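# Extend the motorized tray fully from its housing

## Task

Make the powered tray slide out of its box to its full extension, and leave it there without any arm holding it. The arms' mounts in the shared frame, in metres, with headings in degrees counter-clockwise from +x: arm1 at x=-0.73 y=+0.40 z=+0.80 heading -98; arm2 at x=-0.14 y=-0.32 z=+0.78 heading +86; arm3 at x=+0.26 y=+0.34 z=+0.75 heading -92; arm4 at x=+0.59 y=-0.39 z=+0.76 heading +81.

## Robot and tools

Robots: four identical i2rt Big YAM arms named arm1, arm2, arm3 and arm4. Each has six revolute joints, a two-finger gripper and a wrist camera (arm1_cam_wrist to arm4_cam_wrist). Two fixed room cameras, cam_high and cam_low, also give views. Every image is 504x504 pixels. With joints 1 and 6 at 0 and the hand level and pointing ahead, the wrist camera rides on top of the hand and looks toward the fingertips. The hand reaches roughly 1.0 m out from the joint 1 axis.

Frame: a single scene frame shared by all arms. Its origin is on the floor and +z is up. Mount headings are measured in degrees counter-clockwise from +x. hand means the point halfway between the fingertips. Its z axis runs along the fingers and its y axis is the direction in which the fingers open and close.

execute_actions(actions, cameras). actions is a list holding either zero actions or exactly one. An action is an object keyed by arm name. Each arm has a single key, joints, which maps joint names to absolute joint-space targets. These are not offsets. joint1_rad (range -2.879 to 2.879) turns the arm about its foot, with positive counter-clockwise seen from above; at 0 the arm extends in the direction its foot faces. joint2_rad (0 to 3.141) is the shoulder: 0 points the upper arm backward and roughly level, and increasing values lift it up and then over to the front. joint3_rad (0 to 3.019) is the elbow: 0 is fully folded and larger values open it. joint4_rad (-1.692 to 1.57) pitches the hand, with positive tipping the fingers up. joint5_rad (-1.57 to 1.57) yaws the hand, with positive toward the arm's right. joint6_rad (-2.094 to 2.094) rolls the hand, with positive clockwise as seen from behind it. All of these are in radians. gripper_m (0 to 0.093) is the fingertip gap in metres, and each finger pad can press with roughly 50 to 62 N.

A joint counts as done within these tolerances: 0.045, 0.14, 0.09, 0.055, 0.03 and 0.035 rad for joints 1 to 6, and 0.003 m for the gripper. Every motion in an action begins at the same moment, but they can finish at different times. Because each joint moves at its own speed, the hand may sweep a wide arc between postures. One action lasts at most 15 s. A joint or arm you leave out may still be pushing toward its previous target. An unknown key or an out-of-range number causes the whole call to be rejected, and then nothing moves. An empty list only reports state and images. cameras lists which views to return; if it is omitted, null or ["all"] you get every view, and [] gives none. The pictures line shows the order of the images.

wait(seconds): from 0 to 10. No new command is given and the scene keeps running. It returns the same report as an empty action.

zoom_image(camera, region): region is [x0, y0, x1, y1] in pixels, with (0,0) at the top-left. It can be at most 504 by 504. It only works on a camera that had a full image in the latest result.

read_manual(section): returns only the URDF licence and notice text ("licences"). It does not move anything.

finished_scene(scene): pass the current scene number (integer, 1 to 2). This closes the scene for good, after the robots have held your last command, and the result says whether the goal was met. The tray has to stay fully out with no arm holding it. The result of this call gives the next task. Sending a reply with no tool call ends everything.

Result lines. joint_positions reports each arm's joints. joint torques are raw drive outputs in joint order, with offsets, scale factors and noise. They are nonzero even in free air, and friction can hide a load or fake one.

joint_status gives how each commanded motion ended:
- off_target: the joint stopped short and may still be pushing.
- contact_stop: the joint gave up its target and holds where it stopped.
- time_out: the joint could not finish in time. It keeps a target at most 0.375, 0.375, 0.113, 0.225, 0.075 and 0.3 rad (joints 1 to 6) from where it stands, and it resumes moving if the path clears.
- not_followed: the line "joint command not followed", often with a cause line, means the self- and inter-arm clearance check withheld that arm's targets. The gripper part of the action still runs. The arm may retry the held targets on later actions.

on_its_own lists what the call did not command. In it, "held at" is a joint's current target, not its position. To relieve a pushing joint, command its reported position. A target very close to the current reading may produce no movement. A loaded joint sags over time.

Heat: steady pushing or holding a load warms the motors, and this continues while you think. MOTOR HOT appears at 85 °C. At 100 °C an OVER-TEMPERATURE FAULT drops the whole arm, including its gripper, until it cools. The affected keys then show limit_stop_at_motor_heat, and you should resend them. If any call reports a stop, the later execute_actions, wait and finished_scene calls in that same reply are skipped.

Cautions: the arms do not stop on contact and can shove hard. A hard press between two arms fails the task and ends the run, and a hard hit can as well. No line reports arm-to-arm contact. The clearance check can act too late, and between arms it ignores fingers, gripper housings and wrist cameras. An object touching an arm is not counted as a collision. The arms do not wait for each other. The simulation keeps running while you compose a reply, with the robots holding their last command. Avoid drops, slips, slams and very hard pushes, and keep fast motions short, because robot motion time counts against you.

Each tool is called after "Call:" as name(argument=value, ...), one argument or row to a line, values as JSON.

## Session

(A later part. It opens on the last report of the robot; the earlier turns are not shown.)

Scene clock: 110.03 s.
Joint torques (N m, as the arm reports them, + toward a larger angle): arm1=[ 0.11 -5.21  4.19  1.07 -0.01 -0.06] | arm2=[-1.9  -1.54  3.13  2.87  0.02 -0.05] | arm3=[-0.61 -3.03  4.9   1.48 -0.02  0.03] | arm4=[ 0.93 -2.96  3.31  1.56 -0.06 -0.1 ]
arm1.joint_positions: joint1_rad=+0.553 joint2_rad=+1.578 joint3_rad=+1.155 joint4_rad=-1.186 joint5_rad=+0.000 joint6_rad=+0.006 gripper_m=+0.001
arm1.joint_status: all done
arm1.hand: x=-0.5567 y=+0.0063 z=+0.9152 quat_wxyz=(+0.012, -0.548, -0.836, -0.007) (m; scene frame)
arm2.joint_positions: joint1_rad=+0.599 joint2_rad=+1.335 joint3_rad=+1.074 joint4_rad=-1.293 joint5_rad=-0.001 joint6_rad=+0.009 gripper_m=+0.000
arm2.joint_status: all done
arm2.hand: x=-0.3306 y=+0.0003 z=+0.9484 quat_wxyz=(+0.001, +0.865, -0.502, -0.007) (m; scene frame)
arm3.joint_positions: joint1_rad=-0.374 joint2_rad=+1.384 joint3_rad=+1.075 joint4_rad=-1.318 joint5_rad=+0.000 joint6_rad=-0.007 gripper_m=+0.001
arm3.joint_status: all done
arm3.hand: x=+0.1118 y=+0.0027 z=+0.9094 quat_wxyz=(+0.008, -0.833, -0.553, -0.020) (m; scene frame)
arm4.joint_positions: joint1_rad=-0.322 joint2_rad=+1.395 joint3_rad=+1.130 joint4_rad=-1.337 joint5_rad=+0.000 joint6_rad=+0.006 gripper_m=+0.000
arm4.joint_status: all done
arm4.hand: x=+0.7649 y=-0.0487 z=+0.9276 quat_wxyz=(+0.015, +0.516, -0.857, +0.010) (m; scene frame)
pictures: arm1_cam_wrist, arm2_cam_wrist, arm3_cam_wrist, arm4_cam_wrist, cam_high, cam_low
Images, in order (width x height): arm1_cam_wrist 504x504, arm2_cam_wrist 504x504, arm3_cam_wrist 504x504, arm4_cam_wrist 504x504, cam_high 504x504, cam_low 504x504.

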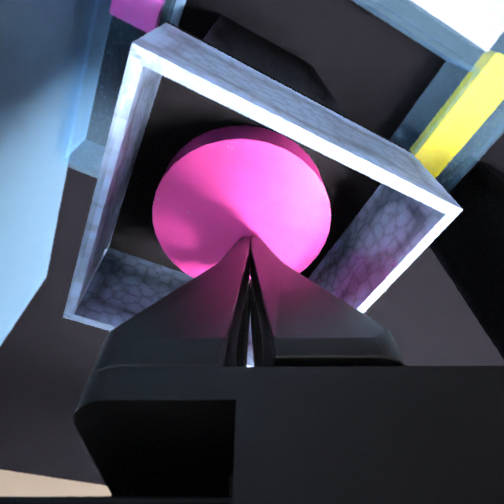

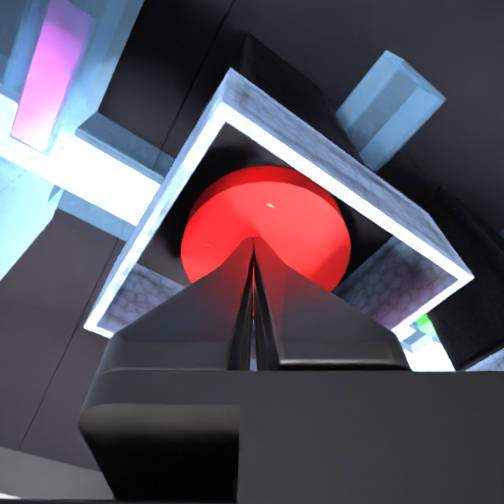

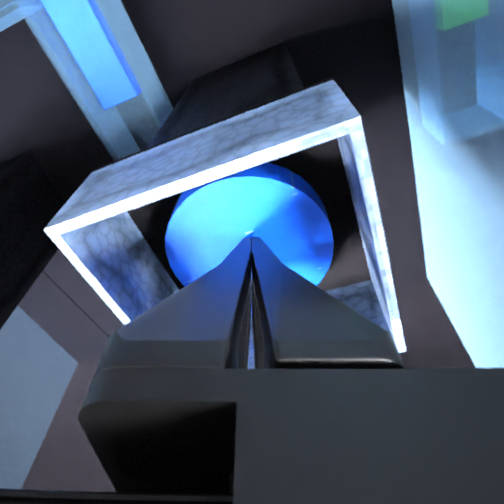

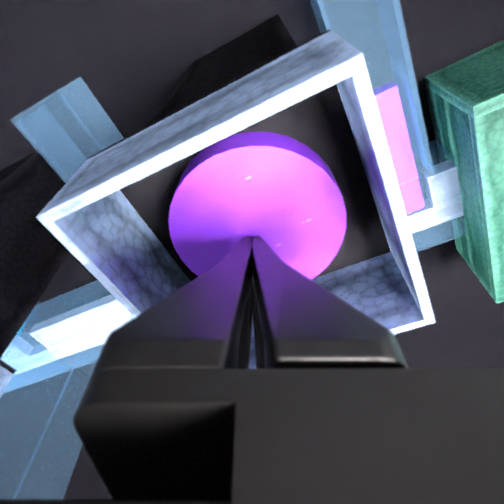

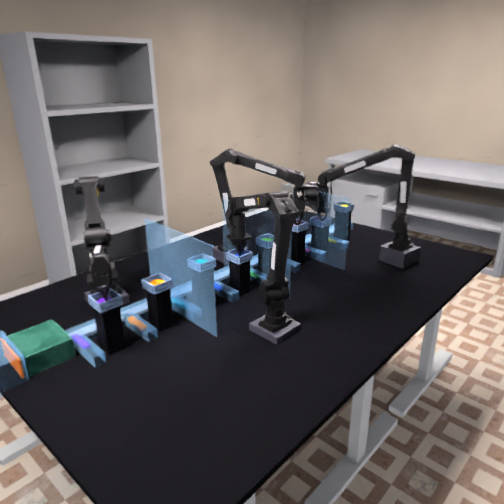

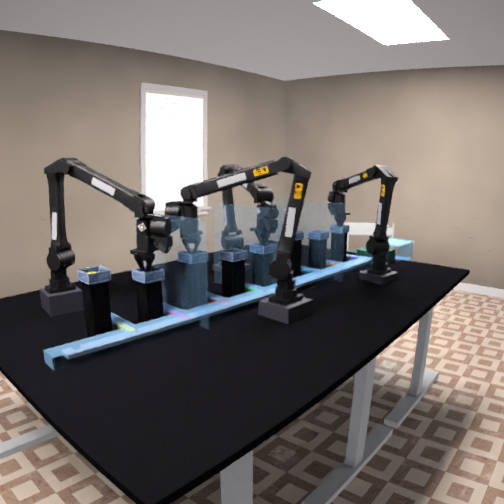

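Call:
execute_actions(
  actions=[
    {"arm1":{"joints":{"joint2_rad":1.705,"joint3_rad":1.08}},"arm3":{"joints":{"joint2_rad":1.5}}},
  ],
  cameras=[],
)

Call:
wait(
  seconds=10,
)

Call:
wait(
  seconds=10,
)

Call:
wait(
  seconds=10,
)

Call:
wait(
  seconds=10,
)

Scene clock: 114.97 s.
Joint torques (N m, as the arm reports them, + toward a larger angle): arm1=[ 0.2  -1.85  2.73  1.04  0.   -0.05] | arm2=[-1.95 -1.58  3.13  2.86  0.02 -0.05] | arm3=[-0.58 -0.96  4.9   1.49 -0.02  0.02] | arm4=[ 0.89 -2.99  3.31  1.58 -0.06 -0.1 ]
arm1.joint_positions: joint1_rad=+0.553 joint2_rad=+1.578 joint3_rad=+1.153 joint4_rad=-1.184 joint5_rad=+0.000 joint6_rad=+0.006 gripper_m=+0.001
arm1.joint_status: all done
arm1.hand: x=-0.5569 y=+0.0067 z=+0.9142 quat_wxyz=(+0.012, -0.548, -0.836, -0.007) (m; scene frame)
arm2.joint_positions: joint1_rad=+0.599 joint2_rad=+1.335 joint3_rad=+1.074 joint4_rad=-1.293 joint5_rad=-0.001 joint6_rad=+0.009 gripper_m=+0.000
arm2.joint_status: not commanded
arm2.hand: x=-0.3306 y=+0.0003 z=+0.9484 quat_wxyz=(+0.001, +0.865, -0.502, -0.007) (m; scene frame)
arm3.joint_positions: joint1_rad=-0.374 joint2_rad=+1.385 joint3_rad=+1.075 joint4_rad=-1.318 joint5_rad=+0.000 joint6_rad=-0.007 gripper_m=+0.001
arm3.joint_status: all done
arm3.hand: x=+0.1118 y=+0.0027 z=+0.9091 quat_wxyz=(+0.008, -0.833, -0.553, -0.020) (m; scene frame)
arm4.joint_positions: joint1_rad=-0.322 joint2_rad=+1.395 joint3_rad=+1.130 joint4_rad=-1.337 joint5_rad=+0.000 joint6_rad=+0.006 gripper_m=+0.000
arm4.joint_status: not commanded
arm4.hand: x=+0.7649 y=-0.0487 z=+0.9276 quat_wxyz=(+0.015, +0.516, -0.857, +0.010) (m; scene frame)
pictures: none
No camera images: the call's "cameras" was empty. Leave "cameras" out to get every camera's image.

Scene clock: 124.97 s.
Joint torques (N m, as the arm reports them, + toward a larger angle): arm1=[ 0.29 -2.01  2.71  1.01  0.01 -0.07] | arm2=[-1.87 -1.54  3.12  2.85  0.02 -0.05] | arm3=[-0.6  -0.93  4.91  1.49 -0.02  0.02] | arm4=[ 1.01 -2.9   3.3   1.57 -0.06 -0.1 ]
arm1.joint_positions: joint1_rad=+0.553 joint2_rad=+1.578 joint3_rad=+1.153 joint4_rad=-1.184 joint5_rad=+0.000 joint6_rad=+0.006 gripper_m=+0.001
arm1.joint_status: all done
arm1.hand: x=-0.5569 y=+0.0067 z=+0.9142 quat_wxyz=(+0.012, -0.548, -0.836, -0.007) (m; scene frame)
arm2.joint_positions: joint1_rad=+0.599 joint2_rad=+1.335 joint3_rad=+1.074 joint4_rad=-1.293 joint5_rad=-0.001 joint6_rad=+0.009 gripper_m=+0.000
arm2.joint_status: not commanded
arm2.hand: x=-0.3306 y=+0.0003 z=+0.9484 quat_wxyz=(+0.001, +0.865, -0.502, -0.007) (m; scene frame)
arm3.joint_positions: joint1_rad=-0.374 joint2_rad=+1.385 joint3_rad=+1.075 joint4_rad=-1.318 joint5_rad=+0.000 joint6_rad=-0.007 gripper_m=+0.001
arm3.joint_status: all done
arm3.hand: x=+0.1118 y=+0.0027 z=+0.9091 quat_wxyz=(+0.008, -0.833, -0.553, -0.020) (m; scene frame)
arm4.joint_positions: joint1_rad=-0.322 joint2_rad=+1.395 joint3_rad=+1.130 joint4_rad=-1.337 joint5_rad=+0.000 joint6_rad=+0.006 gripper_m=+0.000
arm4.joint_status: not commanded
arm4.hand: x=+0.7649 y=-0.0487 z=+0.9276 quat_wxyz=(+0.015, +0.516, -0.857, +0.010) (m; scene frame)
wait: 10.00 s; at rest by 0.27 s
pictures: arm1_cam_wrist, arm2_cam_wrist, arm3_cam_wrist, arm4_cam_wrist, cam_high, cam_low
Images, in order (width x height): arm1_cam_wrist 504x504, arm2_cam_wrist 504x504, arm3_cam_wrist 504x504, arm4_cam_wrist 504x504, cam_high 504x504, cam_low 504x504.

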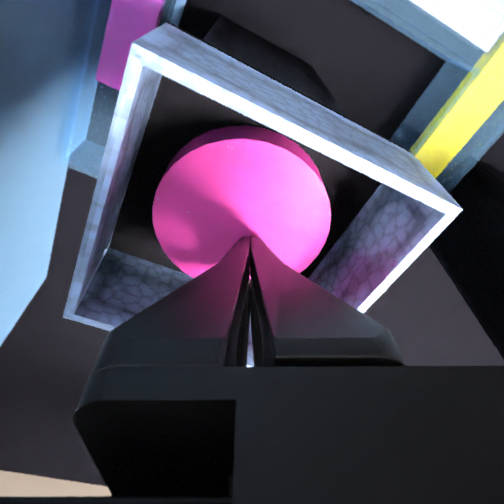

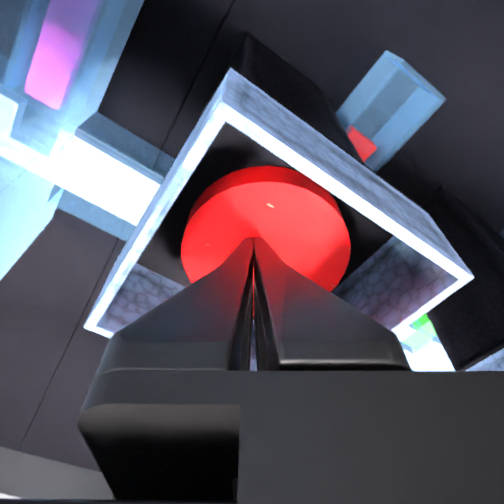

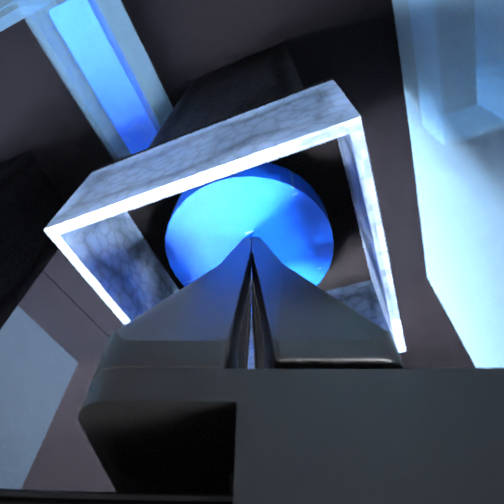

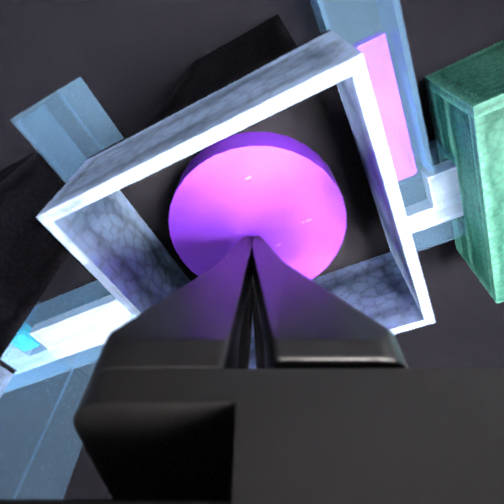

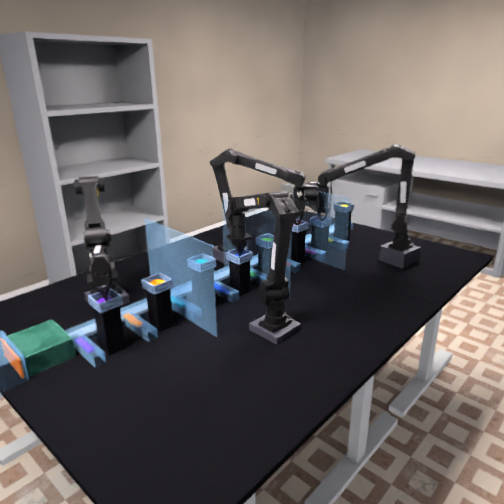

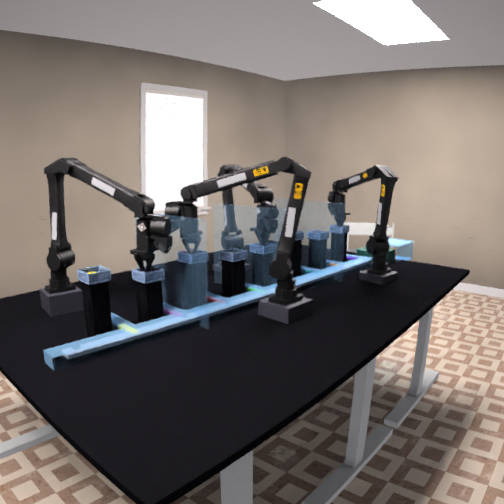

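Scene clock: 134.97 s.
Joint torques (N m, as the arm reports them, + toward a larger angle): arm1=[ 0.2  -2.19  2.7   1.04 -0.01 -0.06] | arm2=[-1.96 -1.6   3.14  2.86  0.02 -0.04] | arm3=[-0.55 -0.9   4.9   1.5  -0.02  0.03] | arm4=[ 0.9  -3.    3.31  1.57 -0.06 -0.1 ]
arm1.joint_positions: joint1_rad=+0.553 joint2_rad=+1.578 joint3_rad=+1.153 joint4_rad=-1.184 joint5_rad=+0.000 joint6_rad=+0.006 gripper_m=+0.001
arm1.joint_status: all done
arm1.hand: x=-0.5569 y=+0.0067 z=+0.9142 quat_wxyz=(+0.012, -0.548, -0.836, -0.007) (m; scene frame)
arm2.joint_positions: joint1_rad=+0.599 joint2_rad=+1.335 joint3_rad=+1.074 joint4_rad=-1.293 joint5_rad=-0.001 joint6_rad=+0.009 gripper_m=+0.000
arm2.joint_status: not commanded
arm2.hand: x=-0.3306 y=+0.0003 z=+0.9484 quat_wxyz=(+0.001, +0.865, -0.502, -0.007) (m; scene frame)
arm3.joint_positions: joint1_rad=-0.374 joint2_rad=+1.385 joint3_rad=+1.075 joint4_rad=-1.318 joint5_rad=+0.000 joint6_rad=-0.007 gripper_m=+0.001
arm3.joint_status: all done
arm3.hand: x=+0.1118 y=+0.0027 z=+0.9091 quat_wxyz=(+0.008, -0.833, -0.553, -0.020) (m; scene frame)
arm4.joint_positions: joint1_rad=-0.322 joint2_rad=+1.395 joint3_rad=+1.130 joint4_rad=-1.337 joint5_rad=+0.000 joint6_rad=+0.006 gripper_m=+0.000
arm4.joint_status: not commanded
arm4.hand: x=+0.7649 y=-0.0487 z=+0.9276 quat_wxyz=(+0.015, +0.516, -0.857, +0.010) (m; scene frame)
wait: 10.00 s; at rest by 0.27 s
pictures: arm1_cam_wrist, arm2_cam_wrist, arm3_cam_wrist, arm4_cam_wrist, cam_high, cam_low
Images, in order (width x height): arm1_cam_wrist 504x504, arm2_cam_wrist 504x504, arm3_cam_wrist 504x504, arm4_cam_wrist 504x504, cam_high 504x504, cam_low 504x504.

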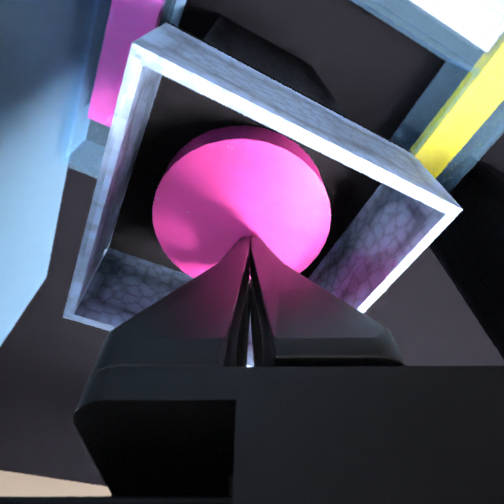

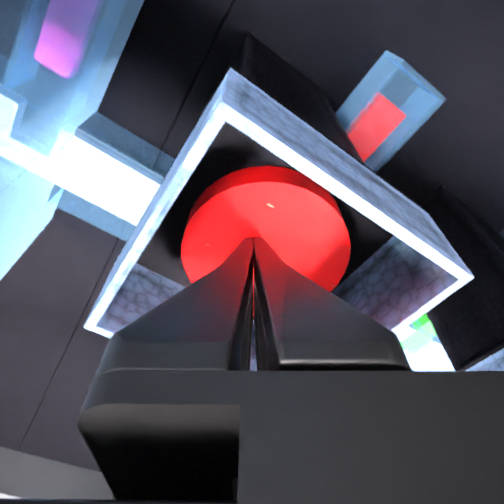

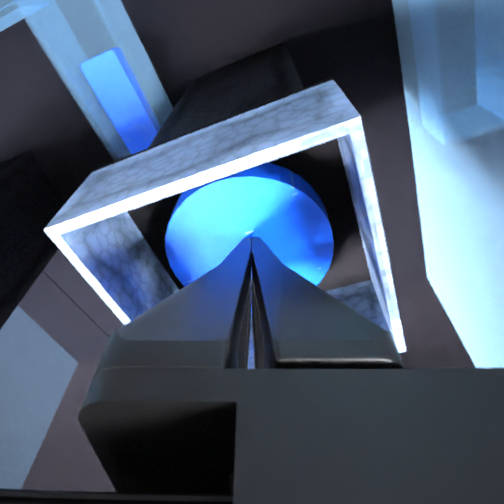

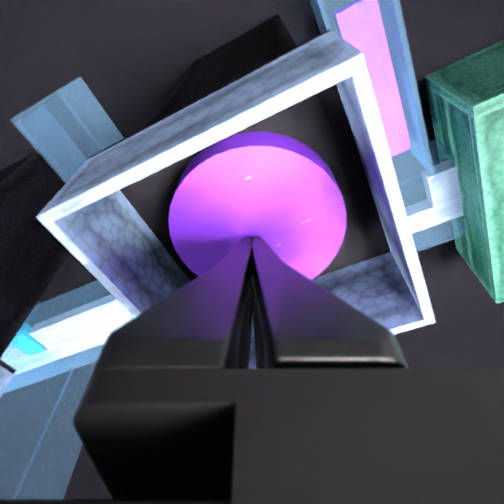

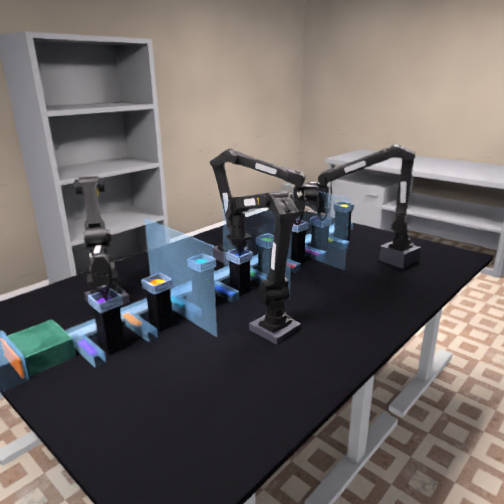

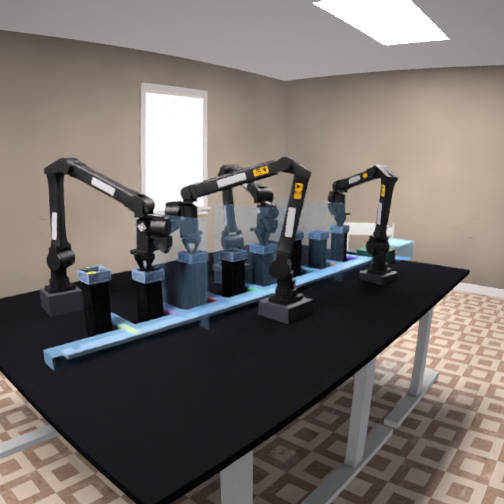

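Scene clock: 144.97 s.
Joint torques (N m, as the arm reports them, + toward a larger angle): arm1=[ 0.05 -2.12  2.67  0.98  0.01 -0.07] | arm2=[-1.9  -1.54  3.13  2.86  0.02 -0.05] | arm3=[-0.57 -0.89  4.9   1.48 -0.02  0.02] | arm4=[ 0.87 -2.89  3.3   1.56 -0.06 -0.1 ]
arm1.joint_positions: joint1_rad=+0.553 joint2_rad=+1.578 joint3_rad=+1.153 joint4_rad=-1.184 joint5_rad=+0.000 joint6_rad=+0.006 gripper_m=+0.001
arm1.joint_status: all done
arm1.hand: x=-0.5569 y=+0.0067 z=+0.9142 quat_wxyz=(+0.012, -0.548, -0.836, -0.007) (m; scene frame)
arm2.joint_positions: joint1_rad=+0.599 joint2_rad=+1.335 joint3_rad=+1.074 joint4_rad=-1.293 joint5_rad=-0.001 joint6_rad=+0.009 gripper_m=+0.000
arm2.joint_status: not commanded
arm2.hand: x=-0.3306 y=+0.0003 z=+0.9484 quat_wxyz=(+0.001, +0.865, -0.502, -0.007) (m; scene frame)
arm3.joint_positions: joint1_rad=-0.374 joint2_rad=+1.385 joint3_rad=+1.075 joint4_rad=-1.318 joint5_rad=+0.000 joint6_rad=-0.007 gripper_m=+0.001
arm3.joint_status: all done
arm3.hand: x=+0.1118 y=+0.0027 z=+0.9091 quat_wxyz=(+0.008, -0.833, -0.553, -0.020) (m; scene frame)
arm4.joint_positions: joint1_rad=-0.322 joint2_rad=+1.395 joint3_rad=+1.130 joint4_rad=-1.337 joint5_rad=+0.000 joint6_rad=+0.006 gripper_m=+0.000
arm4.joint_status: not commanded
arm4.hand: x=+0.7649 y=-0.0487 z=+0.9276 quat_wxyz=(+0.015, +0.516, -0.857, +0.010) (m; scene frame)
wait: 10.00 s; at rest by 0.27 s
pictures: arm1_cam_wrist, arm2_cam_wrist, arm3_cam_wrist, arm4_cam_wrist, cam_high, cam_low
Images, in order (width x height): arm1_cam_wrist 504x504, arm2_cam_wrist 504x504, arm3_cam_wrist 504x504, arm4_cam_wrist 504x504, cam_high 504x504, cam_low 504x504.

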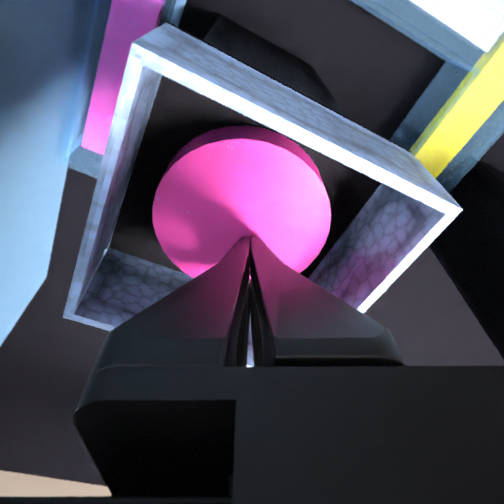

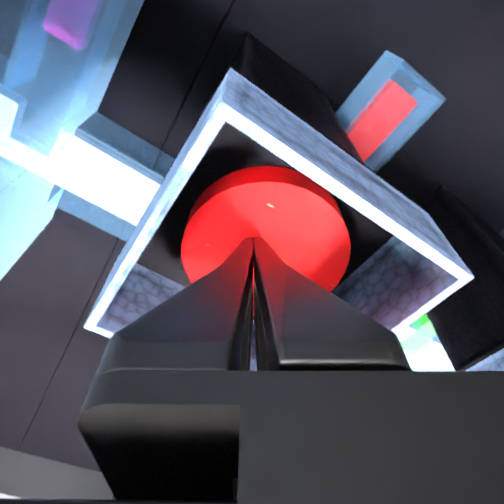

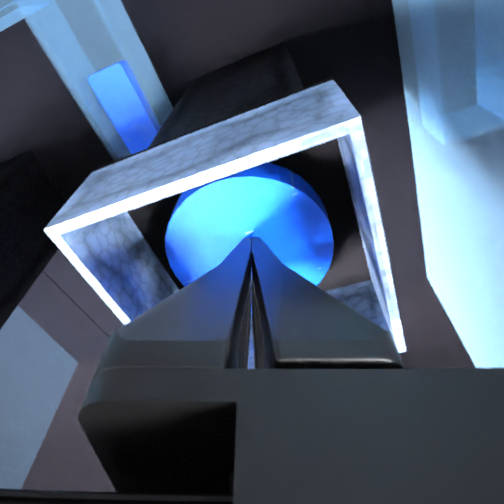

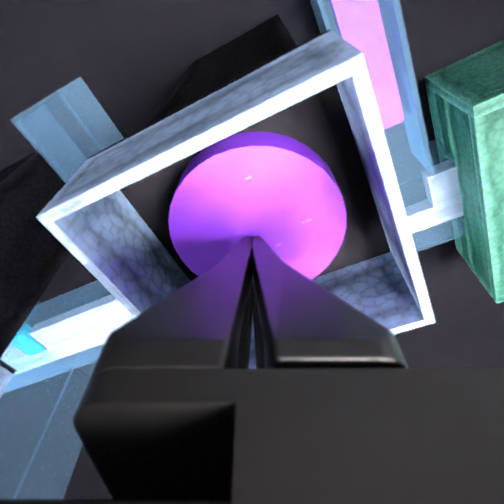

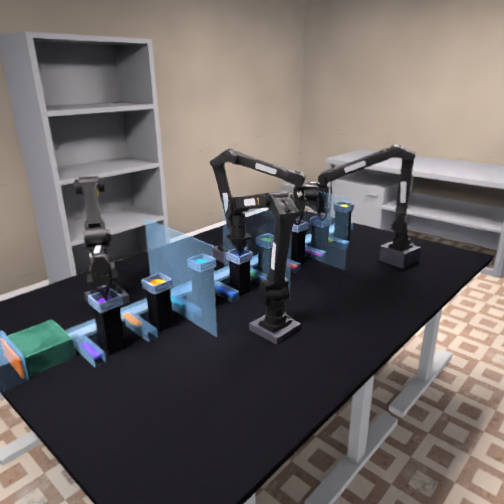

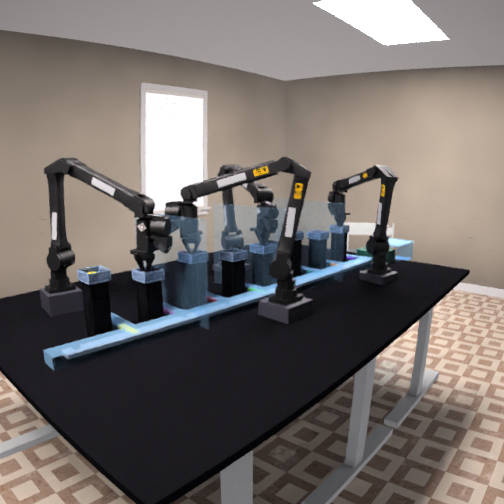

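Scene clock: 154.97 s.
Joint torques (N m, as the arm reports them, + toward a larger angle): arm1=[ 0.07 -2.12  2.73  0.99  0.   -0.07] | arm2=[-1.89 -1.58  3.12  2.87  0.02 -0.05] | arm3=[-0.58 -0.89  4.91  1.49 -0.02  0.03] | arm4=[ 0.99 -2.97  3.32  1.58 -0.06 -0.1 ]
arm1.joint_positions: joint1_rad=+0.553 joint2_rad=+1.578 joint3_rad=+1.153 joint4_rad=-1.184 joint5_rad=+0.000 joint6_rad=+0.006 gripper_m=+0.001
arm1.joint_status: all done
arm1.hand: x=-0.5569 y=+0.0067 z=+0.9142 quat_wxyz=(+0.012, -0.548, -0.836, -0.007) (m; scene frame)
arm2.joint_positions: joint1_rad=+0.599 joint2_rad=+1.335 joint3_rad=+1.074 joint4_rad=-1.293 joint5_rad=-0.001 joint6_rad=+0.009 gripper_m=+0.000
arm2.joint_status: not commanded
arm2.hand: x=-0.3306 y=+0.0003 z=+0.9484 quat_wxyz=(+0.001, +0.865, -0.502, -0.007) (m; scene frame)
arm3.joint_positions: joint1_rad=-0.374 joint2_rad=+1.385 joint3_rad=+1.075 joint4_rad=-1.318 joint5_rad=+0.000 joint6_rad=-0.007 gripper_m=+0.001
arm3.joint_status: all done
arm3.hand: x=+0.1118 y=+0.0027 z=+0.9091 quat_wxyz=(+0.008, -0.833, -0.553, -0.020) (m; scene frame)
arm4.joint_positions: joint1_rad=-0.322 joint2_rad=+1.395 joint3_rad=+1.130 joint4_rad=-1.337 joint5_rad=+0.000 joint6_rad=+0.006 gripper_m=+0.000
arm4.joint_status: not commanded
arm4.hand: x=+0.7649 y=-0.0487 z=+0.9276 quat_wxyz=(+0.015, +0.516, -0.857, +0.010) (m; scene frame)
wait: 10.00 s; at rest by 0.27 s
pictures: arm1_cam_wrist, arm2_cam_wrist, arm3_cam_wrist, arm4_cam_wrist, cam_high, cam_low
Images, in order (width x height): arm1_cam_wrist 504x504, arm2_cam_wrist 504x504, arm3_cam_wrist 504x504, arm4_cam_wrist 504x504, cam_high 504x504, cam_low 504x504.

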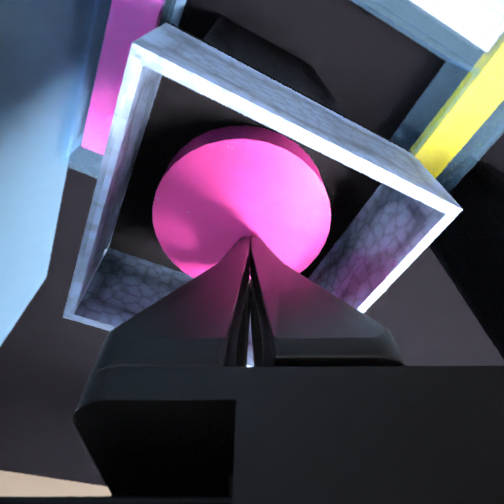

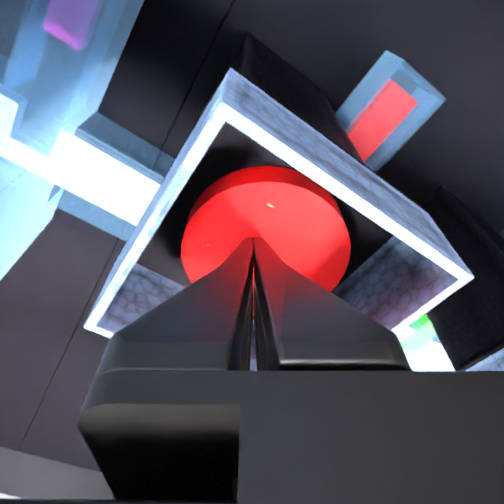

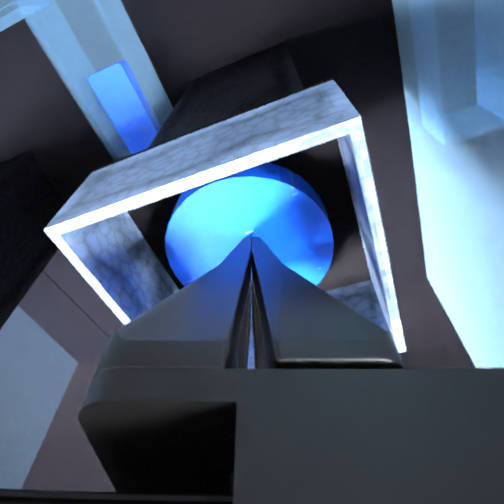

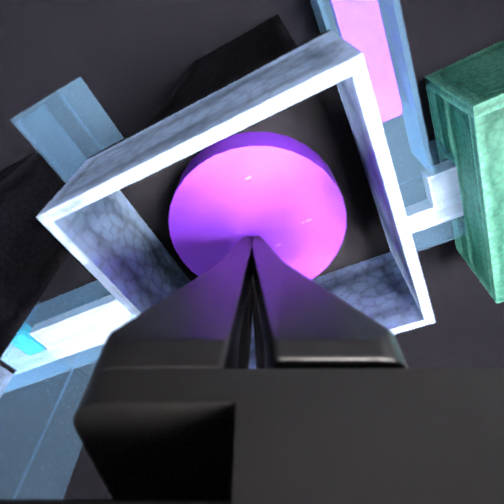

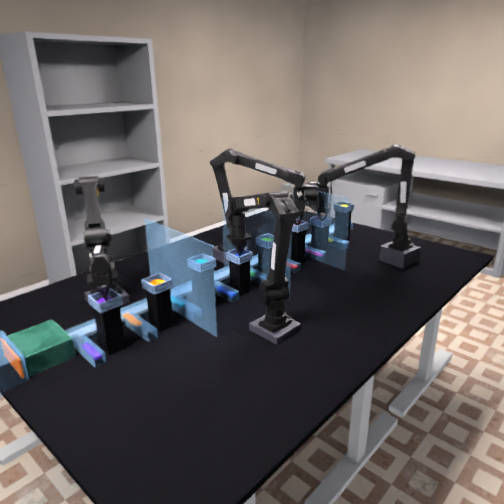

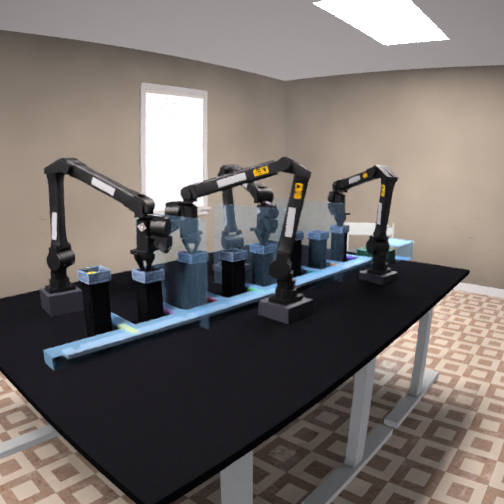

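Call:
execute_actions(
  actions=[
    {"arm1":{"joints":{"joint2_rad":1.39,"joint3_rad":1.25,"joint4_rad":-1.36}},"arm2":{"joints":{"joint2_rad":1.22,"joint3_rad":1.15,"joint4_rad":-1.42}},"arm3":{"joints":{"joint2_rad":1.25,"joint3_rad":1.2,"joint4_rad":-1.46}},"arm4":{"joints":{"joint2_rad":1.3,"joint3_rad":1.22,"joint4_rad":-1.44}}},
  ],
  cameras=[],
)

Call:
execute_actions(
  actions=[
    {"arm1":{"joints":{"joint1_rad":0.04,"joint4_rad":-1.42}},"arm2":{"joints":{"joint1_rad":-0.05,"joint2_rad":1.16,"joint3_rad":1.06,"joint4_rad":-1.46}},"arm3":{"joints":{"joint1_rad":0.24,"joint4_rad":-1.5}},"arm4":{"joints":{"joint1_rad":0.26,"joint4_rad":-1.48}}},
  ],
  cameras=[],
)

Call:
execute_actions(
  actions=[
    {"arm1":{"joints":{"joint2_rad":1.41,"joint3_rad":1.11,"joint4_rad":-1.27}},"arm2":{"joints":{"joint2_rad":1.2,"joint3_rad":0.886,"joint4_rad":-1.26}},"arm3":{"joints":{"joint2_rad":1.27,"joint3_rad":1.055,"joint4_rad":-1.36}},"arm4":{"joints":{"joint2_rad":1.31,"joint3_rad":1.02,"joint4_rad":-1.3}}},
  ],
  cameras=[],
)

Call:
execute_actions(
  actions=[
    {"arm1":{"joints":{"joint2_rad":1.51,"joint3_rad":1.01,"joint4_rad":-1.22}},"arm2":{"joints":{"joint2_rad":1.29,"joint3_rad":0.8,"joint4_rad":-1.22}},"arm3":{"joints":{"joint2_rad":1.38,"joint3_rad":0.98,"joint4_rad":-1.32}},"arm4":{"joints":{"joint2_rad":1.41,"joint3_rad":0.93,"joint4_rad":-1.25}}},
  ],
  cameras=[],
)

Call:
wait(
  seconds=10,
)

Call:
wait(
  seconds=10,
)

Scene clock: 163.67 s.
Joint torques (N m, as the arm reports them, + toward a larger angle): arm1=[ 0.1  -7.24 12.26  0.35  0.   -0.07] | arm2=[-1.89 -8.58 14.17  0.4   0.02 -0.05] | arm3=[-0.63 -6.74 14.01 -0.05 -0.02  0.03] | arm4=[ 0.93 -8.94 14.23 -0.47 -0.05 -0.1 ]
arm1.joint_positions: joint1_rad=+0.553 joint2_rad=+1.374 joint3_rad=+1.222 joint4_rad=-1.353 joint5_rad=+0.000 joint6_rad=+0.006 gripper_m=+0.001
arm1.joint_status: all done
arm1.hand: x=-0.5666 y=+0.0288 z=+1.0205 quat_wxyz=(-0.031, -0.548, -0.836, +0.021) (m; scene frame)
arm2.joint_positions: joint1_rad=+0.599 joint2_rad=+1.215 joint3_rad=+1.104 joint4_rad=-1.413 joint5_rad=-0.001 joint6_rad=+0.009 gripper_m=+0.000
arm2.joint_status: all done
arm2.hand: x=-0.3164 y=-0.0233 z=+0.9994 quat_wxyz=(-0.007, +0.865, -0.502, -0.019) (m; scene frame)
arm3.joint_positions: joint1_rad=-0.374 joint2_rad=+1.235 joint3_rad=+1.168 joint4_rad=-1.451 joint5_rad=+0.000 joint6_rad=-0.007 gripper_m=+0.001
arm3.joint_status: all done
arm3.hand: x=+0.1167 y=+0.0160 z=+0.9949 quat_wxyz=(-0.022, -0.833, -0.552, +0.026) (m; scene frame)
arm4.joint_positions: joint1_rad=-0.322 joint2_rad=+1.293 joint3_rad=+1.175 joint4_rad=-1.433 joint5_rad=+0.000 joint6_rad=+0.006 gripper_m=+0.000
arm4.joint_status: all done
arm4.hand: x=+0.7574 y=-0.0629 z=+0.9806 quat_wxyz=(-0.006, +0.516, -0.857, -0.003) (m; scene frame)
pictures: none
No camera images: the call's "cameras" was empty. Leave "cameras" out to get every camera's image.

Scene clock: 164.90 s.
Joint torques (N m, as the arm reports them, + toward a larger angle): arm1=[-0.33 -7.75 12.12  0.17  0.   -0.06] | arm2=[-1.09 -8.91  9.15  0.3   0.02 -0.05] | arm3=[-0.34 -6.77 13.94 -0.19  0.    0.02] | arm4=[ 0.55 -9.13 14.18 -0.61 -0.06 -0.1 ]
arm1.joint_positions: joint1_rad=+0.039 joint2_rad=+1.375 joint3_rad=+1.222 joint4_rad=-1.412 joint5_rad=+0.000 joint6_rad=+0.006 gripper_m=+0.001
arm1.joint_status: all done
arm1.hand: x=-0.7701 y=+0.0106 z=+1.0191 quat_wxyz=(-0.006, -0.743, -0.669, +0.004) (m; scene frame)
arm2.joint_positions: joint1_rad=-0.045 joint2_rad=+1.170 joint3_rad=+1.075 joint4_rad=-1.453 joint5_rad=-0.001 joint6_rad=+0.009 gripper_m=+0.000
arm2.joint_status: all done
arm2.hand: x=-0.1055 y=-0.0010 z=+1.0011 quat_wxyz=(-0.004, +0.662, -0.750, -0.006) (m; scene frame)
arm3.joint_positions: joint1_rad=+0.238 joint2_rad=+1.237 joint3_rad=+1.168 joint4_rad=-1.489 joint5_rad=+0.000 joint6_rad=-0.007 gripper_m=+0.001
arm3.joint_status: all done
arm3.hand: x=+0.3278 y=+0.0032 z=+0.9947 quat_wxyz=(-0.011, -0.628, -0.778, +0.010) (m; scene frame)
arm4.joint_positions: joint1_rad=+0.264 joint2_rad=+1.296 joint3_rad=+1.175 joint4_rad=-1.472 joint5_rad=+0.000 joint6_rad=+0.006 gripper_m=+0.000
arm4.joint_status: all done
arm4.hand: x=+0.5500 y=-0.0322 z=+0.9798 quat_wxyz=(+0.010, +0.741, -0.671, +0.010) (m; scene frame)
pictures: none
No camera images: the call's "cameras" was empty. Leave "cameras" out to get every camera's image.

Scene clock: 165.90 s.
Joint torques (N m, as the arm reports them, + toward a larger angle): arm1=[-0.01 -8.28  9.95  0.85  0.02 -0.06] | arm2=[-1.25 -5.94  9.34  1.37  0.02 -0.05] | arm3=[-0.28 -6.45 10.46  0.83 -0.01  0.02] | arm4=[ 0.53 -8.28  8.95  0.55 -0.05 -0.1 ]
arm1.joint_positions: joint1_rad=+0.039 joint2_rad=+1.404 joint3_rad=+1.103 joint4_rad=-1.280 joint5_rad=+0.000 joint6_rad=+0.006 gripper_m=+0.001
arm1.joint_status: all done
arm1.hand: x=-0.7694 y=+0.0153 z=+0.9639 quat_wxyz=(-0.001, -0.743, -0.669, -0.002) (m; scene frame)
arm2.joint_positions: joint1_rad=-0.045 joint2_rad=+1.181 joint3_rad=+0.893 joint4_rad=-1.274 joint5_rad=-0.001 joint6_rad=+0.009 gripper_m=+0.000
arm2.joint_status: all done
arm2.hand: x=-0.1073 y=-0.0150 z=+0.9299 quat_wxyz=(+0.001, +0.662, -0.750, -0.001) (m; scene frame)
arm3.joint_positions: joint1_rad=+0.238 joint2_rad=+1.253 joint3_rad=+1.061 joint4_rad=-1.378 joint5_rad=+0.000 joint6_rad=-0.007 gripper_m=+0.001
arm3.joint_status: all done
arm3.hand: x=+0.3273 y=+0.0055 z=+0.9486 quat_wxyz=(-0.006, -0.628, -0.778, +0.005) (m; scene frame)
arm4.joint_positions: joint1_rad=+0.264 joint2_rad=+1.298 joint3_rad=+1.029 joint4_rad=-1.316 joint5_rad=+0.000 joint6_rad=+0.006 gripper_m=+0.000
arm4.joint_status: all done
arm4.hand: x=+0.5508 y=-0.0406 z=+0.9244 quat_wxyz=(+0.007, +0.741, -0.671, +0.007) (m; scene frame)
pictures: none
No camera images: the call's "cameras" was empty. Leave "cameras" out to get every camera's image.

Scene clock: 166.57 s.
Joint torques (N m, as the arm reports them, + toward a larger angle): arm1=[-0.25 -2.44  3.48  1.11  0.   -0.08] | arm2=[-1.29  0.64  3.5   1.47  0.02 -0.04] | arm3=[-0.26  1.12  4.89  1.28  0.    0.02] | arm4=[ 0.53 -0.54  2.09  1.49 -0.05 -0.1 ]
arm1.joint_positions: joint1_rad=+0.039 joint2_rad=+1.414 joint3_rad=+1.079 joint4_rad=-1.235 joint5_rad=+0.000 joint6_rad=+0.006 gripper_m=+0.001
arm1.joint_status: all done
arm1.hand: x=-0.7695 y=+0.0129 z=+0.9517 quat_wxyz=(-0.005, -0.743, -0.669, +0.002) (m; scene frame)
arm2.joint_positions: joint1_rad=-0.045 joint2_rad=+1.193 joint3_rad=+0.877 joint4_rad=-1.235 joint5_rad=-0.001 joint6_rad=+0.009 gripper_m=+0.000
arm2.joint_status: all done
arm2.hand: x=-0.1068 y=-0.0109 z=+0.9207 quat_wxyz=(-0.003, +0.662, -0.750, -0.004) (m; scene frame)
arm3.joint_positions: joint1_rad=+0.238 joint2_rad=+1.260 joint3_rad=+1.051 joint4_rad=-1.349 joint5_rad=+0.000 joint6_rad=-0.007 gripper_m=+0.001
arm3.joint_status: all done
arm3.hand: x=+0.3281 y=+0.0013 z=+0.9429 quat_wxyz=(-0.011, -0.628, -0.778, +0.009) (m; scene frame)
arm4.joint_positions: joint1_rad=+0.264 joint2_rad=+1.304 joint3_rad=+1.014 joint4_rad=-1.284 joint5_rad=+0.000 joint6_rad=+0.006 gripper_m=+0.000
arm4.joint_status: all done
arm4.hand: x=+0.5506 y=-0.0380 z=+0.9170 quat_wxyz=(+0.003, +0.741, -0.671, +0.002) (m; scene frame)
pictures: none
No camera images: the call's "cameras" was empty. Leave "cameras" out to get every camera's image.

Scene clock: 176.57 s.
Joint torques (N m, as the arm reports them, + toward a larger angle): arm1=[-0.33 -2.16  3.5   1.06  0.   -0.05] | arm2=[-1.26  0.68  3.5   1.46  0.02 -0.04] | arm3=[-0.2   1.1   4.89  1.27  0.    0.02] | arm4=[ 0.48 -0.56  2.08  1.49 -0.05 -0.1 ]
arm1.joint_positions: joint1_rad=+0.039 joint2_rad=+1.414 joint3_rad=+1.079 joint4_rad=-1.235 joint5_rad=+0.000 joint6_rad=+0.006 gripper_m=+0.001
arm1.joint_status: all done
arm1.hand: x=-0.7695 y=+0.0129 z=+0.9517 quat_wxyz=(-0.005, -0.743, -0.669, +0.002) (m; scene frame)
arm2.joint_positions: joint1_rad=-0.045 joint2_rad=+1.193 joint3_rad=+0.877 joint4_rad=-1.235 joint5_rad=-0.001 joint6_rad=+0.009 gripper_m=+0.000
arm2.joint_status: all done
arm2.hand: x=-0.1068 y=-0.0109 z=+0.9207 quat_wxyz=(-0.003, +0.662, -0.750, -0.004) (m; scene frame)
arm3.joint_positions: joint1_rad=+0.238 joint2_rad=+1.260 joint3_rad=+1.051 joint4_rad=-1.349 joint5_rad=+0.000 joint6_rad=-0.007 gripper_m=+0.001
arm3.joint_status: all done
arm3.hand: x=+0.3281 y=+0.0013 z=+0.9429 quat_wxyz=(-0.011, -0.628, -0.778, +0.009) (m; scene frame)
arm4.joint_positions: joint1_rad=+0.264 joint2_rad=+1.304 joint3_rad=+1.014 joint4_rad=-1.284 joint5_rad=+0.000 joint6_rad=+0.006 gripper_m=+0.000
arm4.joint_status: all done
arm4.hand: x=+0.5506 y=-0.0380 z=+0.9170 quat_wxyz=(+0.003, +0.741, -0.671, +0.002) (m; scene frame)
wait: 10.00 s; at rest by 0.27 s
pictures: arm1_cam_wrist, arm2_cam_wrist, arm3_cam_wrist, arm4_cam_wrist, cam_high, cam_low
Images, in order (width x height): arm1_cam_wrist 504x504, arm2_cam_wrist 504x504, arm3_cam_wrist 504x504, arm4_cam_wrist 504x504, cam_high 504x504, cam_low 504x504.

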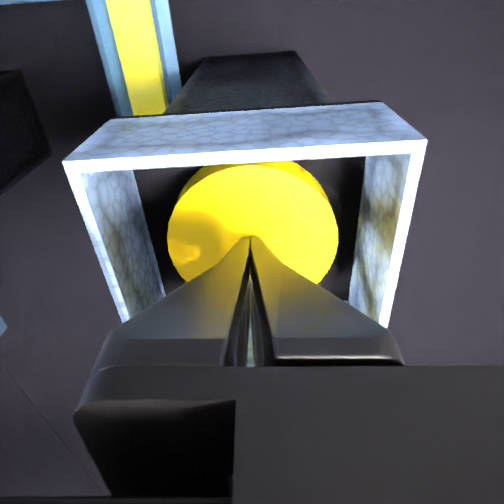

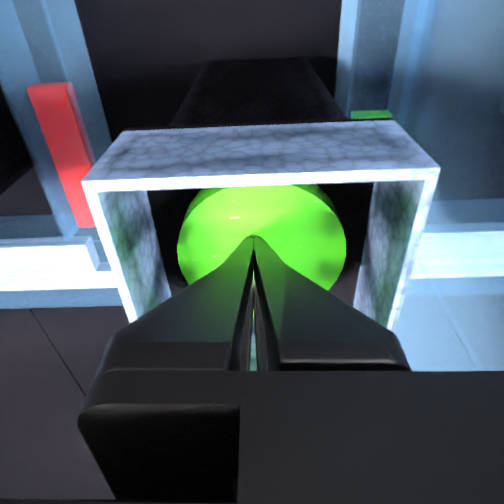

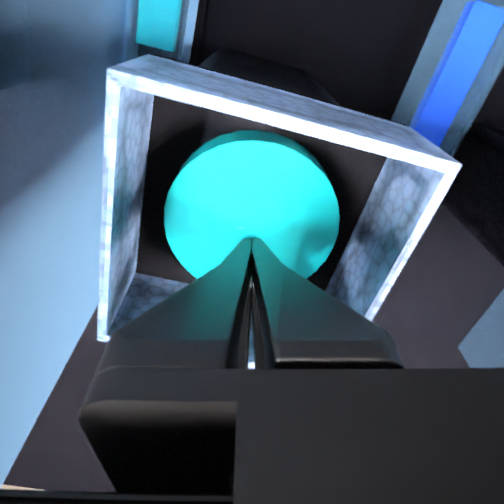

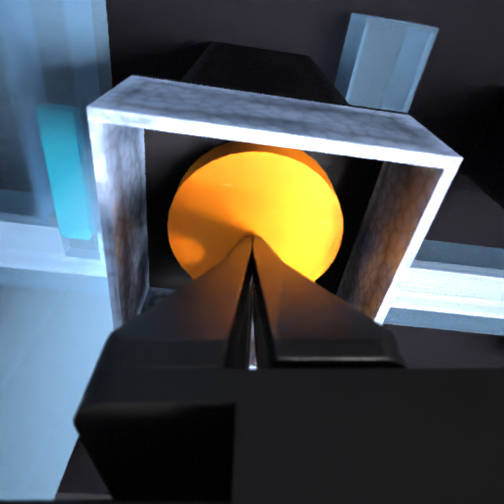

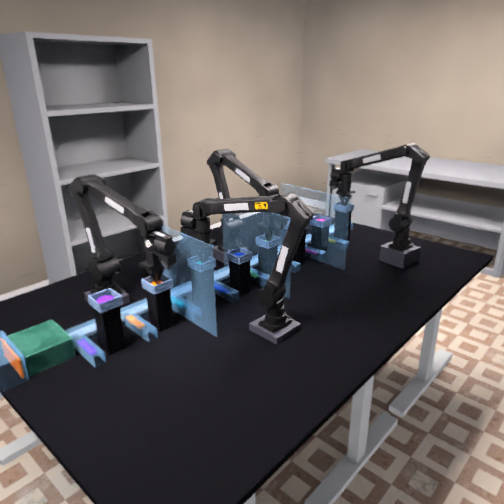

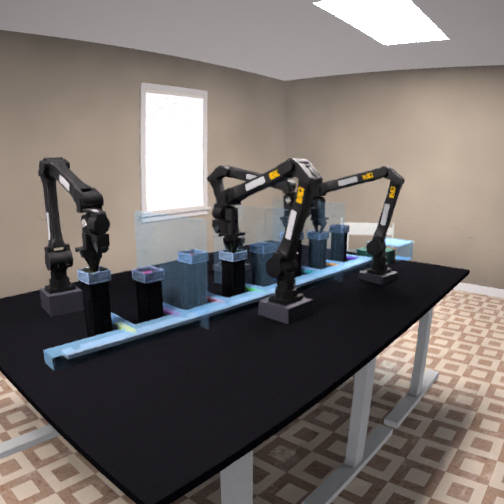

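Scene clock: 186.57 s.
Joint torques (N m, as the arm reports them, + toward a larger angle): arm1=[-0.18 -2.06  3.41  1.11  0.02 -0.07] | arm2=[-1.28  0.69  3.5   1.46  0.02 -0.04] | arm3=[-0.26  1.11  4.89  1.28  0.    0.02] | arm4=[ 0.48 -0.6   2.06  1.48 -0.05 -0.1 ]
arm1.joint_positions: joint1_rad=+0.039 joint2_rad=+1.414 joint3_rad=+1.079 joint4_rad=-1.235 joint5_rad=+0.000 joint6_rad=+0.006 gripper_m=+0.001
arm1.joint_status: all done
arm1.hand: x=-0.7695 y=+0.0129 z=+0.9517 quat_wxyz=(-0.005, -0.743, -0.669, +0.002) (m; scene frame)
arm2.joint_positions: joint1_rad=-0.045 joint2_rad=+1.193 joint3_rad=+0.877 joint4_rad=-1.235 joint5_rad=-0.001 joint6_rad=+0.009 gripper_m=+0.000
arm2.joint_status: all done
arm2.hand: x=-0.1068 y=-0.0109 z=+0.9207 quat_wxyz=(-0.003, +0.662, -0.750, -0.004) (m; scene frame)
arm3.joint_positions: joint1_rad=+0.238 joint2_rad=+1.260 joint3_rad=+1.051 joint4_rad=-1.349 joint5_rad=+0.000 joint6_rad=-0.007 gripper_m=+0.001
arm3.joint_status: all done
arm3.hand: x=+0.3281 y=+0.0013 z=+0.9429 quat_wxyz=(-0.011, -0.628, -0.778, +0.009) (m; scene frame)
arm4.joint_positions: joint1_rad=+0.264 joint2_rad=+1.304 joint3_rad=+1.014 joint4_rad=-1.284 joint5_rad=+0.000 joint6_rad=+0.006 gripper_m=+0.000
arm4.joint_status: all done
arm4.hand: x=+0.5506 y=-0.0380 z=+0.9170 quat_wxyz=(+0.003, +0.741, -0.671, +0.002) (m; scene frame)
wait: 10.00 s; at rest by 0.27 s
pictures: arm1_cam_wrist, arm2_cam_wrist, arm3_cam_wrist, arm4_cam_wrist, cam_high, cam_low
Images, in order (width x height): arm1_cam_wrist 504x504, arm2_cam_wrist 504x504, arm3_cam_wrist 504x504, arm4_cam_wrist 504x504, cam_high 504x504, cam_low 504x504.

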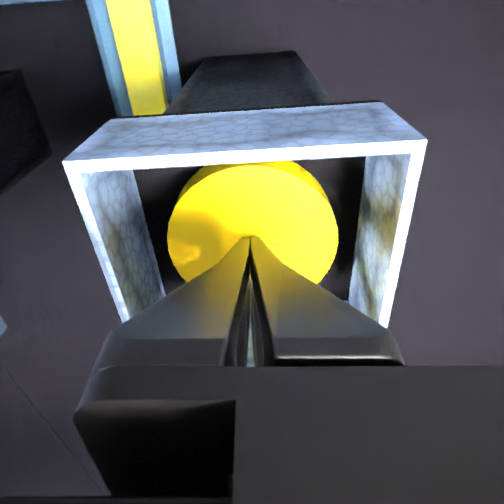

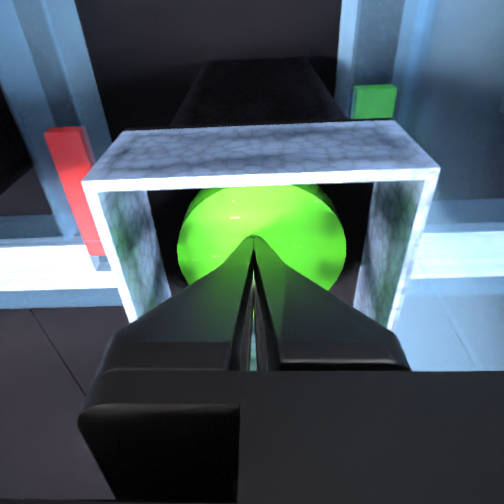

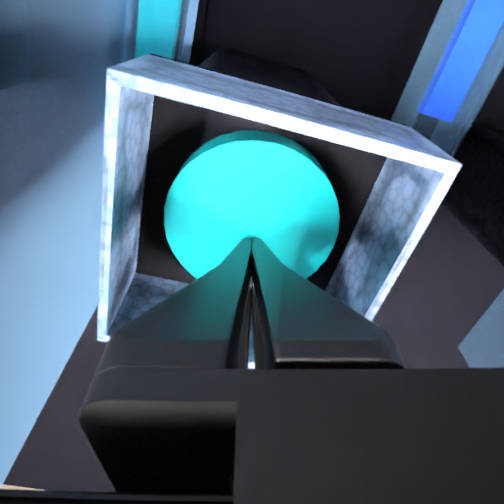

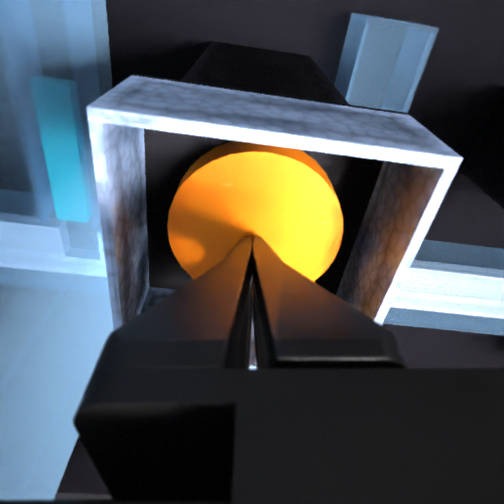

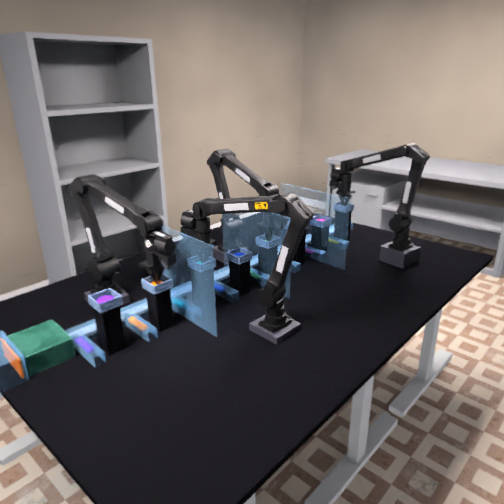

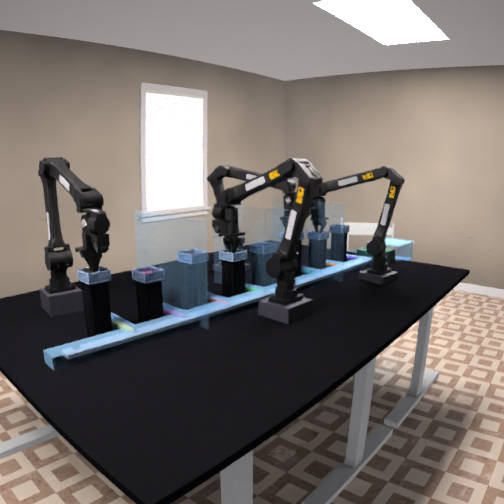

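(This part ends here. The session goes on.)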